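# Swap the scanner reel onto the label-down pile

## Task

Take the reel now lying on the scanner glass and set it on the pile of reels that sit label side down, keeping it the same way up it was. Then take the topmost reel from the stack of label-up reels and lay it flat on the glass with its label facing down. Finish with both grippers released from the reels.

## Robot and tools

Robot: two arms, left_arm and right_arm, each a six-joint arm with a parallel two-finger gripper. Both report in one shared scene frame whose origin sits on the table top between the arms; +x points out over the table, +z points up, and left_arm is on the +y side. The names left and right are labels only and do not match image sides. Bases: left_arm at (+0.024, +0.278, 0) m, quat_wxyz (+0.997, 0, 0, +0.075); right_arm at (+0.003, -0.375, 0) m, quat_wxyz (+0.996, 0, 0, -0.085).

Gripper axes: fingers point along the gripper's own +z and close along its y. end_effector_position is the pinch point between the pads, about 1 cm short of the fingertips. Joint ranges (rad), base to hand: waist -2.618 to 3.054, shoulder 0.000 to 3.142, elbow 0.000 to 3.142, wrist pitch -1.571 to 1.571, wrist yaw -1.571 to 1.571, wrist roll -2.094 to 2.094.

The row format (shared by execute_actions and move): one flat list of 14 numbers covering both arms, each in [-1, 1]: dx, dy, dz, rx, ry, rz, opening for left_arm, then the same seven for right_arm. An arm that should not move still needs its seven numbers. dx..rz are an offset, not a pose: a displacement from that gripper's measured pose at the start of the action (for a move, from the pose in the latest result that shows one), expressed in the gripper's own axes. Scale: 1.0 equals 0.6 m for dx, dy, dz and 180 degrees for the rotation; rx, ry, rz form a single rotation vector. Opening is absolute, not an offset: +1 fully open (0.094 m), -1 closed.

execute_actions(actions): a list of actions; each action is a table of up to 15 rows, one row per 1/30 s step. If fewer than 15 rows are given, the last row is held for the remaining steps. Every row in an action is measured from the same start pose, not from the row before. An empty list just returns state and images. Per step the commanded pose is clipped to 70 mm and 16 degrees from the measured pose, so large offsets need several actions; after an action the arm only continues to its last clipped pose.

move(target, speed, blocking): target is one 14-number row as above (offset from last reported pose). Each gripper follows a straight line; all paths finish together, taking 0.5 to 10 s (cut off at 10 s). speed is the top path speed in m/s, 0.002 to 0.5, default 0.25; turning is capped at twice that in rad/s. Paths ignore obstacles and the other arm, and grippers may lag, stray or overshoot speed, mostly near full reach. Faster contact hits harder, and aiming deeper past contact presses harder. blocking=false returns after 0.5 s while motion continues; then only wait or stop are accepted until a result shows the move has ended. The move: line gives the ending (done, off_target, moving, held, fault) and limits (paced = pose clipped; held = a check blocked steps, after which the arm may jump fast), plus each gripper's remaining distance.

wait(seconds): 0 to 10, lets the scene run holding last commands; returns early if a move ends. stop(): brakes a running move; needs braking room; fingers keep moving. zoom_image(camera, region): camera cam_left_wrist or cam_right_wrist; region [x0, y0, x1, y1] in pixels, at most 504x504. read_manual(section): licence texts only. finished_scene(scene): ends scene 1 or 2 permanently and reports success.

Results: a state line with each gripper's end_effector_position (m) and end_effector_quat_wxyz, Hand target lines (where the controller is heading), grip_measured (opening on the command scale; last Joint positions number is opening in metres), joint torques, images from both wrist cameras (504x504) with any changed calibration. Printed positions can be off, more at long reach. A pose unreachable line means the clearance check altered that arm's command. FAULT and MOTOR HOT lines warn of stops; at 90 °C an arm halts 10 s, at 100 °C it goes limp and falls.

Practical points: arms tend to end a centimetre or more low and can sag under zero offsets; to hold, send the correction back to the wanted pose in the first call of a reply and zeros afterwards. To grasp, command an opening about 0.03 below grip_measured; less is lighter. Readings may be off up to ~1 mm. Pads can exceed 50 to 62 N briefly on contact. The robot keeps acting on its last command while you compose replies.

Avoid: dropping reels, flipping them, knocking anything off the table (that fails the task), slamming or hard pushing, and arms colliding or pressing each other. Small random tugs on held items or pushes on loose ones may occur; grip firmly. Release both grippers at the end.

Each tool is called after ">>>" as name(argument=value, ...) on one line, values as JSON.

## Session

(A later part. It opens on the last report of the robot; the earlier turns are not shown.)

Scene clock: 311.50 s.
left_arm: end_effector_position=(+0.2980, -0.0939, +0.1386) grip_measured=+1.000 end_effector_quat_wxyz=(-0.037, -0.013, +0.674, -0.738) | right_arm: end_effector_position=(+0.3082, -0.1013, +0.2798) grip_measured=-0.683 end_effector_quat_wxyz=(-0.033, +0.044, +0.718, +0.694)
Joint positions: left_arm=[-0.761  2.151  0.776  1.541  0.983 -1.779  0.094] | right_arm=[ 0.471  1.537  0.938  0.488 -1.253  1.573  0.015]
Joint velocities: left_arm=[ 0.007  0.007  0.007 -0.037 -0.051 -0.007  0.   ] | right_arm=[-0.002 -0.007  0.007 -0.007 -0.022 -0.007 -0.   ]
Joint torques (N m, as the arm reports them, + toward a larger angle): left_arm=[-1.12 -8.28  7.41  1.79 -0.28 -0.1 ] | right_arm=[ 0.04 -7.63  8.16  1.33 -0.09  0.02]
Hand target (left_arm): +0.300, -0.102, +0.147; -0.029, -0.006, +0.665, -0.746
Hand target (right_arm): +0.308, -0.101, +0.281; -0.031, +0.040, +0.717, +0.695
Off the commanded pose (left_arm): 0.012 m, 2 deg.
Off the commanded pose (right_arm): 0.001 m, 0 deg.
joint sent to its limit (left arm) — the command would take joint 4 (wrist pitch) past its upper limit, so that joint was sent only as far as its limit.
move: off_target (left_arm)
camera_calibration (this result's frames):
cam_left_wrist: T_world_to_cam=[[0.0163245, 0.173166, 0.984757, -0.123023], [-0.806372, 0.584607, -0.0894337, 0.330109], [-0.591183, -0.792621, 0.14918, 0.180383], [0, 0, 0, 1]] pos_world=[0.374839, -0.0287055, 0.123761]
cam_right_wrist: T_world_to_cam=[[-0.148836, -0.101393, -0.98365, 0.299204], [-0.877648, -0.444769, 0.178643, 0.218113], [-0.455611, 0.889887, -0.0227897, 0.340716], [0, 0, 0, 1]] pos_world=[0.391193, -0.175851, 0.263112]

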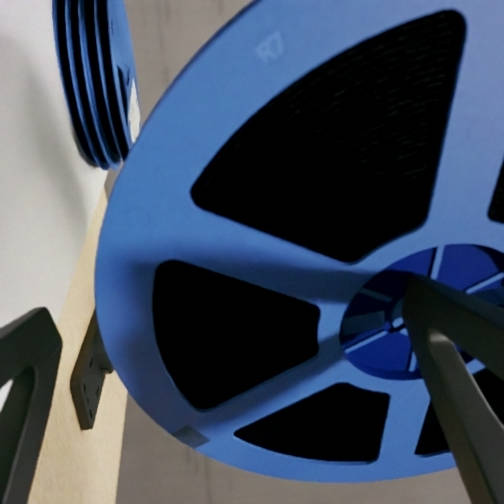

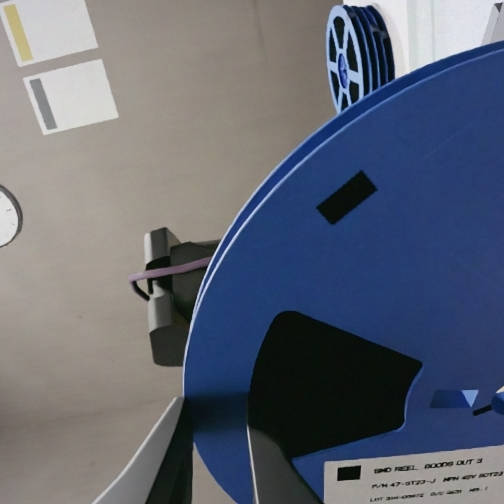

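>>> move(target=[0,0.016,0.004,0,0,0,1,0,0,0,0,0,0,-0.9], speed=0.02)

>>> move(target=[0,0,0,0,0,0,0.15,0,0,0,0,0,0,-0.9])

Scene clock: 318.57 s.
left_arm: end_effector_position=(+0.2981, -0.0939, +0.1303) grip_measured=+1.000 end_effector_quat_wxyz=(-0.041, -0.018, +0.677, -0.735) | right_arm: end_effector_position=(+0.3083, -0.1014, +0.2788) grip_measured=-0.683 end_effector_quat_wxyz=(-0.035, +0.047, +0.719, +0.693)
Joint positions: left_arm=[-0.761  2.175  0.776  1.551  0.983 -1.779  0.094] | right_arm=[ 0.471  1.537  0.938  0.48  -1.252  1.573  0.015]
Joint velocities: left_arm=[ 0.012  0.002  0.007 -0.022 -0.037  0.051  0.   ] | right_arm=[ 0.002  0.002 -0.002  0.037  0.037  0.095 -0.   ]
Joint torques (N m, as the arm reports them, + toward a larger angle): left_arm=[-0.6  -8.11  5.03  1.7  -0.17  0.09] | right_arm=[ 0.01 -7.65  8.16  1.33 -0.09  0.01]
Hand target (left_arm): +0.297, -0.097, +0.129; -0.037, -0.013, +0.676, -0.736
Hand target (right_arm): +0.308, -0.101, +0.280; -0.033, +0.044, +0.718, +0.694
Off the commanded pose (left_arm): 0.003 m, 1 deg.
Off the commanded pose (right_arm): 0.001 m, 0 deg.
joint sent to its limit (left arm) — the command would take joint 4 (wrist pitch) past its upper limit, so that joint was sent only as far as its limit.
move: done
camera_calibration (this result's frames):
cam_left_wrist: T_world_to_cam=[[0.0280973, 0.165178, 0.985863, -0.119247], [-0.807335, 0.585301, -0.0750559, 0.327963], [-0.589424, -0.793813, 0.149799, 0.180907], [0, 0, 0, 1]] pos_world=[0.374757, -0.0286533, 0.115077]
cam_right_wrist: T_world_to_cam=[[-0.156101, -0.103555, -0.982298, 0.299898], [-0.877002, -0.442995, 0.186069, 0.216326], [-0.454422, 0.890523, -0.0216663, 0.340186], [0, 0, 0, 1]] pos_world=[0.391121, -0.176057, 0.261708]

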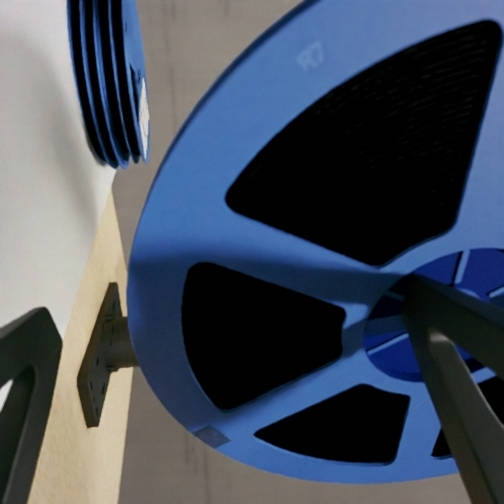

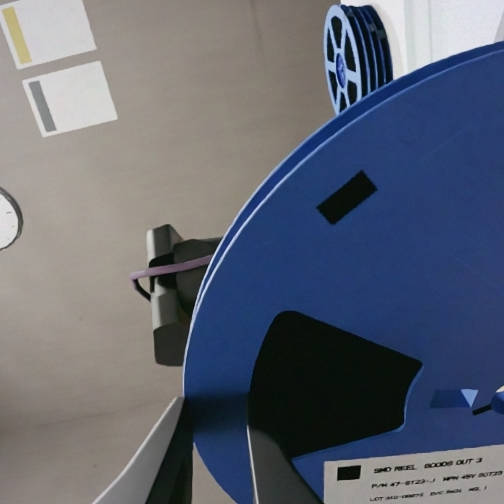

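Scene clock: 319.07 s.
left_arm: end_effector_position=(+0.2940, -0.0939, +0.1321) grip_measured=+0.311 end_effector_quat_wxyz=(-0.039, -0.002, +0.676, -0.736) | right_arm: end_effector_position=(+0.3151, -0.1038, +0.2752) grip_measured=-0.684 end_effector_quat_wxyz=(-0.032, +0.070, +0.720, +0.690)
Joint positions: left_arm=[-0.763  2.173  0.775  1.56   1.002 -1.763  0.062] | right_arm=[ 0.464  1.539  0.937  0.465 -1.224  1.585  0.015]
Joint velocities: left_arm=[-0.012  0.012  0.012 -0.022 -0.051 -0.066 -0.001] | right_arm=[ 0.012 -0.007  0.017 -0.037  0.081 -0.11  -0.001]
Joint torques (N m, as the arm reports them, + toward a larger angle): left_arm=[ 0.06 -8.71  4.39  1.53 -0.29 -0.19] | right_arm=[ 0.47 -7.88  8.23  1.4  -0.33 -0.1 ]
Hand target (left_arm): +0.298, -0.094, +0.130; -0.041, -0.018, +0.677, -0.735
Hand target (right_arm): +0.308, -0.101, +0.279; -0.035, +0.047, +0.719, +0.693
Off the commanded pose (left_arm): 0.005 m, 2 deg.
Off the commanded pose (right_arm): 0.008 m, 3 deg.
move: off_target (right_arm)
camera_calibration (this result's frames):
cam_left_wrist: T_world_to_cam=[[0.0055556, 0.169104, 0.985583, -0.113899], [-0.794025, 0.599861, -0.098447, 0.325286], [-0.60786, -0.78203, 0.137605, 0.18635], [0, 0, 0, 1]] pos_world=[0.372192, -0.0301342, 0.118637]
cam_right_wrist: T_world_to_cam=[[-0.187093, -0.105747, -0.976634, 0.305113], [-0.886342, -0.410486, 0.214242, 0.220412], [-0.42355, 0.905714, -0.0169289, 0.335898], [0, 0, 0, 1]] pos_world=[0.394714, -0.181487, 0.256449]

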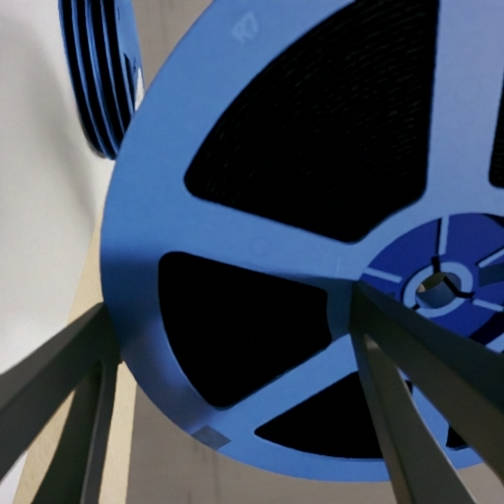

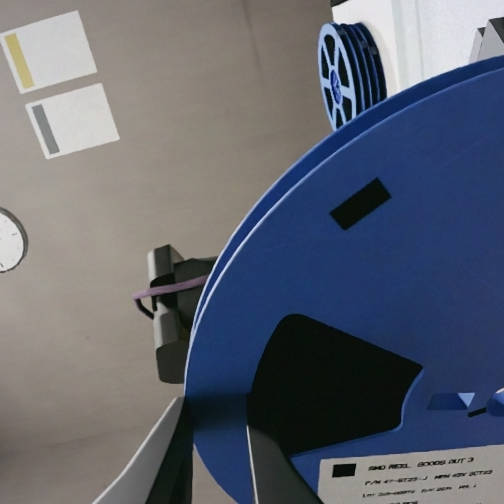

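>>> move(target=[0,0,0,0,0,0,0.2,0,0,0,0,0,0,0.1])

>>> move(target=[0,0,0,0,0,0,0.2,0,0,-0.25,0,0,0,0.1], speed=0.2)

Scene clock: 328.47 s.
left_arm: end_effector_position=(+0.2940, -0.0940, +0.1306) grip_measured=+0.311 end_effector_quat_wxyz=(-0.041, -0.004, +0.677, -0.734) | right_arm: end_effector_position=(+0.3156, -0.1042, +0.2753) grip_measured=+0.099 end_effector_quat_wxyz=(-0.032, +0.070, +0.720, +0.690)
Joint positions: left_arm=[-0.763  2.173  0.775  1.551  1.003 -1.763  0.062] | right_arm=[ 0.463  1.539  0.937  0.466 -1.223  1.586  0.052]
Joint velocities: left_arm=[-0.007  0.002 -0.007  0.007 -0.022  0.022  0.003] | right_arm=[-0.022  0.012 -0.022  0.022  0.022 -0.007 -0.   ]
Joint torques (N m, as the arm reports them, + toward a larger angle): left_arm=[ 0.03 -8.96  4.29  1.69 -0.1  -0.01] | right_arm=[ 0.14 -7.59  8.13  1.3  -0.08  0.01]
Hand target (left_arm): +0.294, -0.094, +0.132; -0.039, -0.002, +0.676, -0.736
Hand target (right_arm): +0.315, -0.104, +0.275; -0.032, +0.070, +0.720, +0.690
Off the commanded pose (left_arm): 0.001 m, 0 deg.
Off the commanded pose (right_arm): 0.001 m, 0 deg.
joint sent to its limit (left arm) — the command would take joint 4 (wrist pitch) past its upper limit, so that joint was sent only as far as its limit.
move: done
camera_calibration (this result's frames):
cam_left_wrist: T_world_to_cam=[[0.0119349, 0.164069, 0.986377, -0.114893], [-0.794211, 0.600889, -0.0903391, 0.324351], [-0.607525, -0.782313, 0.137477, 0.186376], [0, 0, 0, 1]] pos_world=[0.372202, -0.0302445, 0.117007]
cam_right_wrist: T_world_to_cam=[[-0.187323, -0.105207, -0.976648, 0.305377], [-0.887292, -0.408458, 0.214184, 0.221239], [-0.421453, 0.906694, -0.0168353, 0.335866], [0, 0, 0, 1]] pos_world=[0.39506, -0.182034, 0.256514]

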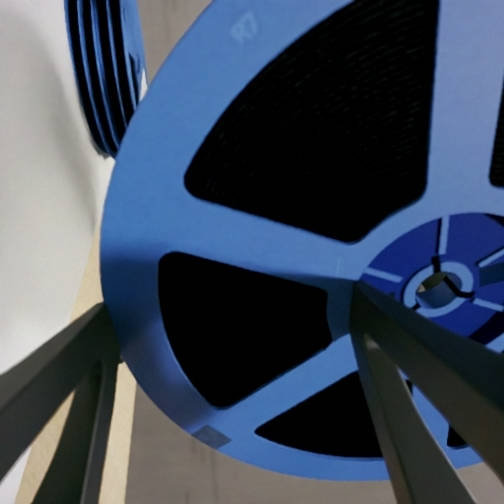

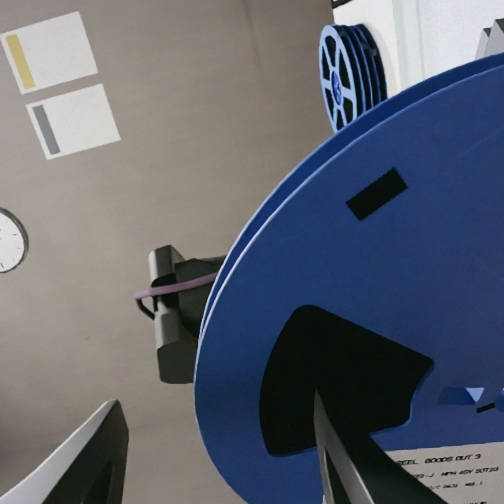

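Scene clock: 329.67 s.
left_arm: end_effector_position=(+0.2942, -0.0942, +0.1288) grip_measured=+0.311 end_effector_quat_wxyz=(-0.044, -0.008, +0.680, -0.732) | right_arm: end_effector_position=(+0.3172, -0.2534, +0.2798) grip_measured=+0.099 end_effector_quat_wxyz=(+0.023, +0.124, +0.698, +0.705)
Joint positions: left_arm=[-0.763  2.173  0.775  1.54   1.003 -1.763  0.062] | right_arm=[-0.023  1.399  0.843  0.272 -1.554  1.429  0.052]
Joint velocities: left_arm=[-0.012 -0.007 -0.002  0.037 -0.037 -0.037 -0.   ] | right_arm=[ 0.002 -0.012 -0.012  0.007 -0.022 -0.051  0.001]
Joint torques (N m, as the arm reports them, + toward a larger angle): left_arm=[ 0.03 -8.88  4.31  1.75 -0.09 -0.02] | right_arm=[-0.17 -8.37  6.56  0.95 -0.25 -0.06]
Hand target (left_arm): +0.294, -0.094, +0.131; -0.041, -0.004, +0.677, -0.734
Hand target (right_arm): +0.309, -0.253, +0.282; +0.021, +0.119, +0.697, +0.707
Off the commanded pose (left_arm): 0.002 m, 1 deg.
Off the commanded pose (right_arm): 0.010 m, 9 deg.
joint sent to its limit (right arm) — the command would take joint 5 (wrist yaw) past its lower limit, so that joint was sent only as far as its limit.
move: off_target (right_arm)
camera_calibration (this result's frames):
cam_left_wrist: T_world_to_cam=[[0.0208708, 0.157797, 0.987251, -0.116408], [-0.794979, 0.601428, -0.0793233, 0.323311], [-0.606278, -0.783188, 0.137998, 0.186122], [0, 0, 0, 1]] pos_world=[0.372297, -0.0303113, 0.114886]
cam_right_wrist: T_world_to_cam=[[-0.192694, -0.0347231, -0.980644, 0.315062], [-0.942128, -0.27286, 0.194787, 0.217937], [-0.274342, 0.961427, 0.0198649, 0.428817], [0, 0, 0, 1]] pos_world=[0.383678, -0.34187, 0.257994]

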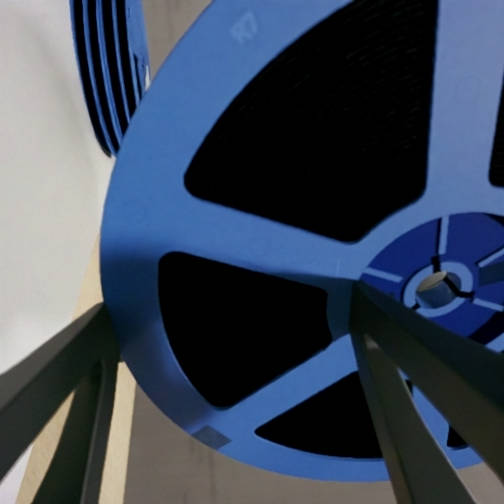

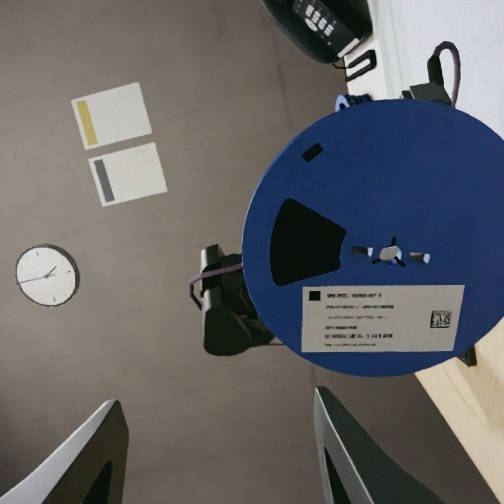

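>>> move(target=[-0.037,-0.05,-0.397,-0.512,-0.031,0.006,0.2,0,0,0,0,0,0,0.1], speed=0.12)

Scene clock: 348.20 s.
left_arm: end_effector_position=(+0.3216, +0.1480, +0.1325) grip_measured=+0.311 end_effector_quat_wxyz=(-0.011, -0.022, +0.999, -0.027) | right_arm: end_effector_position=(+0.3170, -0.2533, +0.2797) grip_measured=+0.099 end_effector_quat_wxyz=(+0.022, +0.124, +0.698, +0.705)
Joint positions: left_arm=[-0.533  1.772  1.544 -1.343  0.059 -0.427  0.062] | right_arm=[-0.023  1.399  0.843  0.272 -1.555  1.43   0.052]
Joint velocities: left_arm=[ 0.002 -0.012 -0.017 -0.037 -0.022  0.007 -0.   ] | right_arm=[ 0.012 -0.007 -0.002 -0.007 -0.051 -0.007 -0.001]
Joint torques (N m, as the arm reports them, + toward a larger angle): left_arm=[-0.84 -7.48 10.09  0.19 -0.08  0.06] | right_arm=[ 0.02 -5.9   8.05  1.11 -0.16  0.02]
Hand target (left_arm): +0.324, +0.144, +0.140; -0.002, -0.012, +1.000, -0.028
Hand target (right_arm): +0.317, -0.253, +0.280; +0.023, +0.124, +0.698, +0.705
Off the commanded pose (left_arm): 0.011 m, 3 deg.
Off the commanded pose (right_arm): 0.000 m, 0 deg.
move: off_target (left_arm)
camera_calibration (this result's frames):
cam_left_wrist: T_world_to_cam=[[-0.0120437, -0.990404, 0.137678, 0.134262], [-0.810197, 0.0903614, 0.579151, 0.193011], [-0.586034, -0.104571, -0.80351, 0.409629], [0, 0, 0, 1]] pos_world=[0.39805, 0.158368, 0.198873]
cam_right_wrist: T_world_to_cam=[[-0.194061, -0.0343216, -0.980389, 0.315423], [-0.941549, -0.274012, 0.195965, 0.216942], [-0.275364, 0.961114, 0.0208595, 0.428676], [0, 0, 0, 1]] pos_world=[0.383515, -0.341735, 0.257782]

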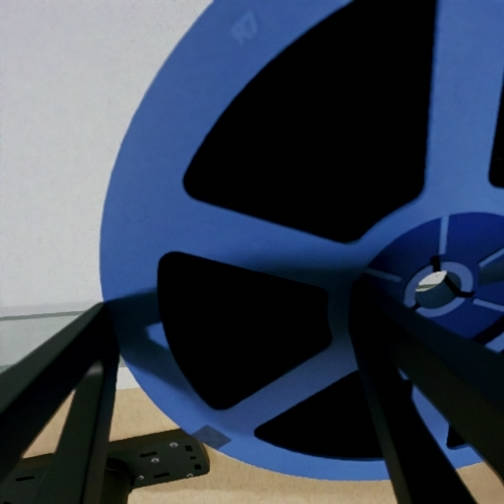

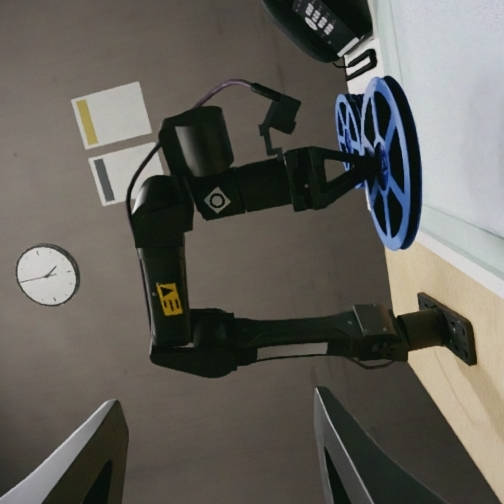

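>>> move(target=[-0.055,0,0.115,0,0,0,0.2,0,0,0,0,0,0,0.1], speed=0.08)

>>> move(target=[0,0,0.035,0,0,0,0.2,0,0,0,0,0,0,0.1], speed=0.025)

Scene clock: 369.80 s.
left_arm: end_effector_position=(+0.3508, +0.1446, +0.0625) grip_measured=+0.311 end_effector_quat_wxyz=(-0.019, -0.023, +0.999, -0.023) | right_arm: end_effector_position=(+0.3170, -0.2533, +0.2797) grip_measured=+0.099 end_effector_quat_wxyz=(+0.022, +0.125, +0.698, +0.705)
Joint positions: left_arm=[-0.512  1.926  1.465 -1.128  0.057 -0.407  0.062] | right_arm=[-0.023  1.399  0.843  0.272 -1.555  1.432  0.052]
Joint velocities: left_arm=[ 0.007 -0.022  0.017 -0.037  0.081 -0.051  0.001] | right_arm=[ 0.012  0.002 -0.007  0.007 -0.037 -0.022  0.   ]
Joint torques (N m, as the arm reports them, + toward a larger angle): left_arm=[ 0.67 -9.35  5.99  0.47  0.01  0.06] | right_arm=[ 0.05 -5.91  8.02  1.1  -0.17  0.02]
Hand target (left_arm): +0.354, +0.146, +0.063; -0.011, -0.022, +0.999, -0.027
Hand target (right_arm): +0.317, -0.253, +0.280; +0.022, +0.124, +0.698, +0.705
Off the commanded pose (left_arm): 0.003 m, 1 deg.
Off the commanded pose (right_arm): 0.000 m, 0 deg.
move: done
camera_calibration (this result's frames):
cam_left_wrist: T_world_to_cam=[[-0.00827182, -0.991545, 0.129502, 0.140241], [-0.800481, 0.0841821, 0.593416, 0.254027], [-0.599301, -0.0987557, -0.794409, 0.373432], [0, 0, 0, 1]] pos_world=[0.428302, 0.154549, 0.127752]
cam_right_wrist: T_world_to_cam=[[-0.195159, -0.0340894, -0.980179, 0.315771], [-0.941331, -0.274054, 0.196955, 0.216585], [-0.275336, 0.96111, 0.0213946, 0.428516], [0, 0, 0, 1]] pos_world=[0.38349, -0.341731, 0.257687]

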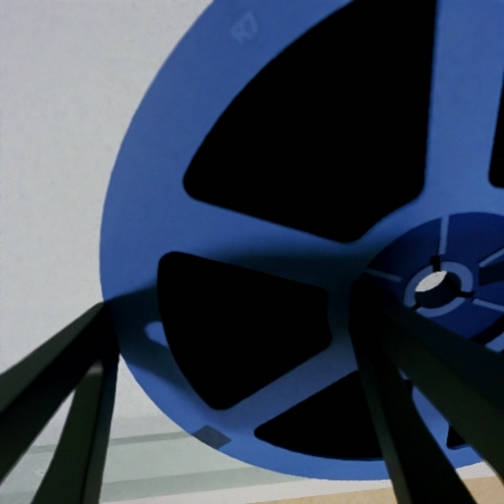

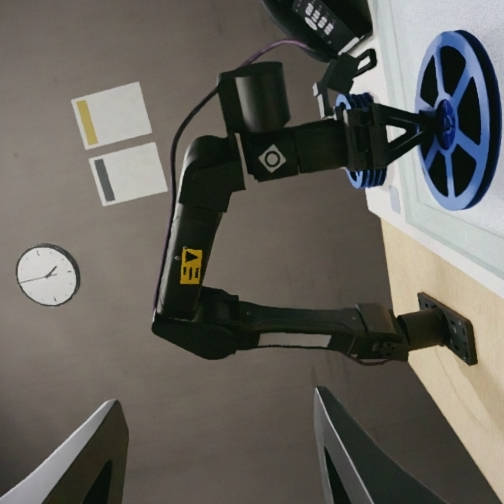

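Scene clock: 370.87 s.
left_arm: end_effector_position=(+0.3485, +0.1455, +0.0492) grip_measured=+0.311 end_effector_quat_wxyz=(-0.024, -0.023, +0.999, -0.021) | right_arm: end_effector_position=(+0.3170, -0.2533, +0.2797) grip_measured=+0.099 end_effector_quat_wxyz=(+0.021, +0.125, +0.698, +0.705)
Joint positions: left_arm=[-0.512  1.938  1.426 -1.087  0.057 -0.407  0.062] | right_arm=[-0.023  1.399  0.843  0.272 -1.555  1.433  0.052]
Joint velocities: left_arm=[ 0.002 -0.007 -0.017  0.007 -0.022  0.066 -0.   ] | right_arm=[-0.012  0.017 -0.002 -0.022  0.066  0.007 -0.   ]
Joint torques (N m, as the arm reports them, + toward a larger angle): left_arm=[-0.13 -8.25  4.54  0.63  0.   -0.05] | right_arm=[-0.01 -5.92  8.02  1.09 -0.15  0.01]
Hand target (left_arm): +0.350, +0.144, +0.042; -0.020, -0.023, +0.999, -0.023
Hand target (right_arm): +0.317, -0.253, +0.280; +0.022, +0.124, +0.698, +0.705
Off the commanded pose (left_arm): 0.008 m, 1 deg.
Off the commanded pose (right_arm): 0.000 m, 0 deg.
move: done
camera_calibration (this result's frames):
cam_left_wrist: T_world_to_cam=[[-0.00717635, -0.991959, 0.126356, 0.142648], [-0.795369, 0.0822481, 0.600519, 0.258197], [-0.606082, -0.0961898, -0.789564, 0.363276], [0, 0, 0, 1]] pos_world=[0.426561, 0.155208, 0.113753]
cam_right_wrist: T_world_to_cam=[[-0.196256, -0.0338572, -0.979968, 0.316119], [-0.941111, -0.274095, 0.197944, 0.216228], [-0.275307, 0.961106, 0.0219296, 0.428356], [0, 0, 0, 1]] pos_world=[0.383465, -0.341726, 0.257592]

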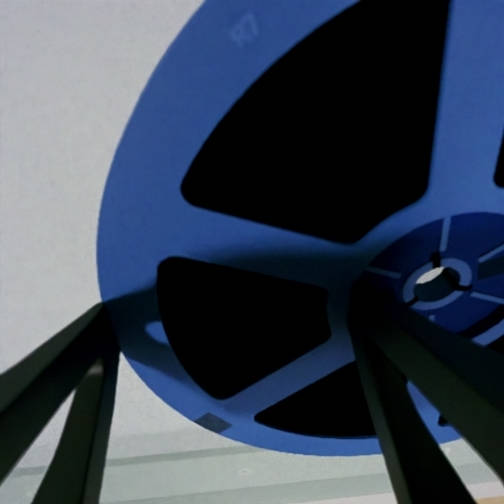

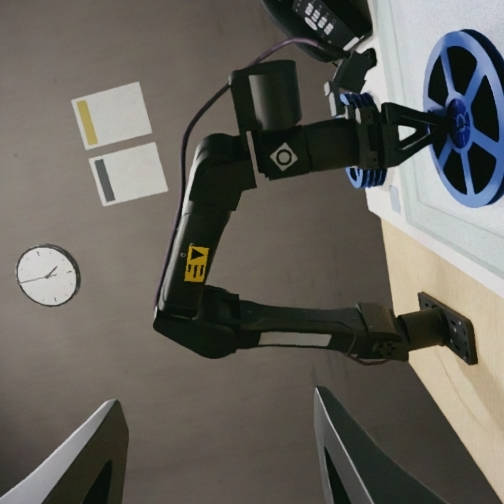

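Touched down. Release and lift.

>>> move(target=[0,0,-0.004,0,0,0,0.65,0,0,0,0,0,0,0.1])

>>> move(target=[0,0,-0.2,0,0,0,0.65,0,0,0,0,0,0,0.1])

Scene clock: 375.40 s.
left_arm: end_effector_position=(+0.3484, +0.1455, +0.0492) grip_measured=+0.648 end_effector_quat_wxyz=(-0.024, -0.023, +0.999, -0.021) | right_arm: end_effector_position=(+0.3170, -0.2533, +0.2797) grip_measured=+0.099 end_effector_quat_wxyz=(+0.021, +0.125, +0.697, +0.705)
Joint positions: left_arm=[-0.512  1.938  1.426 -1.087  0.057 -0.407  0.077] | right_arm=[-0.023  1.399  0.843  0.272 -1.555  1.434  0.052]
Joint velocities: left_arm=[ 0.002 -0.007 -0.002  0.007  0.007  0.007 -0.001] | right_arm=[ 0.007  0.002 -0.007 -0.081  0.037 -0.081 -0.   ]
Joint torques (N m, as the arm reports them, + toward a larger angle): left_arm=[ 0.04 -9.03  7.17  0.15 -0.01 -0.02] | right_arm=[ 0.07 -5.87  8.07  1.1  -0.17  0.  ]
Hand target (left_arm): +0.349, +0.146, +0.052; -0.024, -0.023, +0.999, -0.021
Hand target (right_arm): +0.317, -0.253, +0.280; +0.021, +0.125, +0.698, +0.705
Off the commanded pose (left_arm): 0.002 m, 0 deg.
Off the commanded pose (right_arm): 0.000 m, 0 deg.
move: done
camera_calibration (this result's frames):
cam_left_wrist: T_world_to_cam=[[-0.00713129, -0.991976, 0.126224, 0.142673], [-0.795155, 0.082167, 0.600814, 0.258045], [-0.606364, -0.0960832, -0.789361, 0.3633], [0, 0, 0, 1]] pos_world=[0.426495, 0.155233, 0.113729]
cam_right_wrist: T_world_to_cam=[[-0.19772, -0.0335477, -0.979684, 0.316582], [-0.940816, -0.274152, 0.199263, 0.215752], [-0.275267, 0.961101, 0.0226429, 0.428143], [0, 0, 0, 1]] pos_world=[0.383431, -0.341719, 0.257465]

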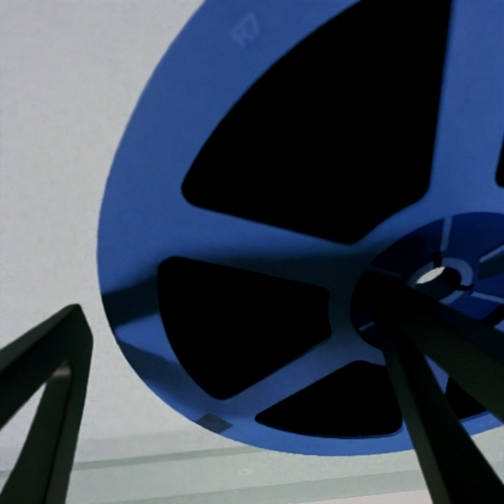

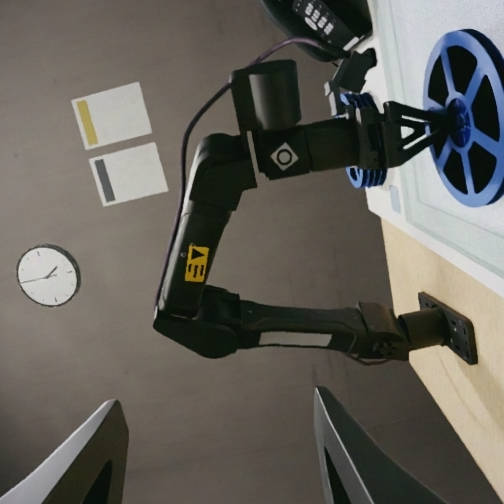

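Scene clock: 376.63 s.
left_arm: end_effector_position=(+0.3491, +0.1452, +0.1644) grip_measured=+0.648 end_effector_quat_wxyz=(-0.025, -0.022, +0.999, -0.020) | right_arm: end_effector_position=(+0.3170, -0.2533, +0.2797) grip_measured=+0.099 end_effector_quat_wxyz=(+0.021, +0.126, +0.697, +0.705)
Joint positions: left_arm=[-0.512  1.924  1.868 -1.546  0.057 -0.404  0.077] | right_arm=[-0.023  1.399  0.843  0.272 -1.555  1.435  0.052]
Joint velocities: left_arm=[-0.002 -0.007 -0.007  0.007  0.007 -0.037 -0.   ] | right_arm=[-0.002 -0.007  0.012 -0.066 -0.037  0.095 -0.   ]
Joint torques (N m, as the arm reports them, + toward a larger angle): left_arm=[ 0.95 -8.5   9.07  0.07 -0.01  0.08] | right_arm=[ 0.06 -5.96  7.97  1.09 -0.16  0.02]
Hand target (left_arm): +0.352, +0.149, +0.169; -0.023, -0.023, +0.999, -0.021
Hand target (right_arm): +0.317, -0.253, +0.280; +0.021, +0.125, +0.697, +0.705
Off the commanded pose (left_arm): 0.009 m, 0 deg.
Off the commanded pose (right_arm): 0.000 m, 0 deg.
move: done
camera_calibration (this result's frames):
cam_left_wrist: T_world_to_cam=[[-0.00980987, -0.992068, 0.125321, 0.128959], [-0.793262, 0.0840237, 0.603055, 0.188119], [-0.608801, -0.0934965, -0.787794, 0.454881], [0, 0, 0, 1]] pos_world=[0.427425, 0.15466, 0.228745]
cam_right_wrist: T_world_to_cam=[[-0.198817, -0.0333157, -0.97947, 0.316929], [-0.940594, -0.274194, 0.200252, 0.215394], [-0.275236, 0.961097, 0.0231779, 0.427982], [0, 0, 0, 1]] pos_world=[0.383406, -0.341714, 0.257369]

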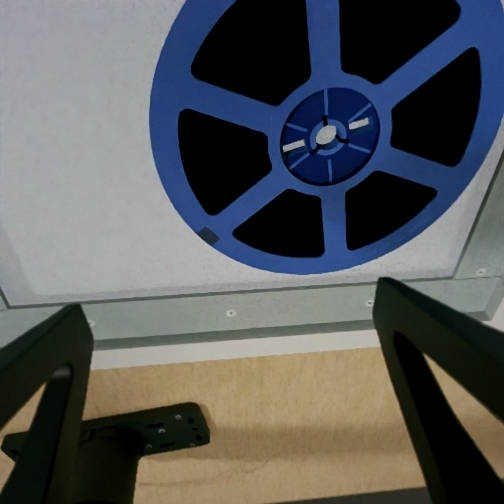

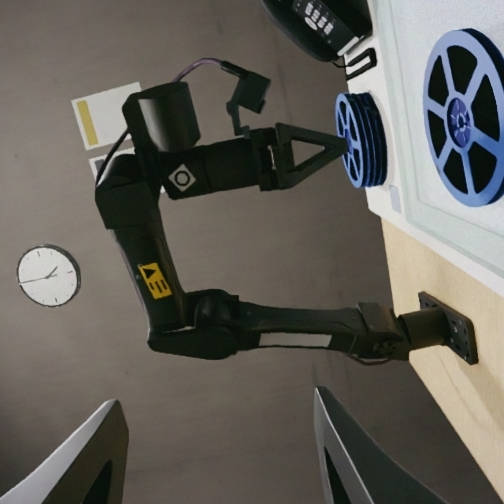

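Within the glass.

>>> finished_scene(scene=1)

The scene is finished: the task was done.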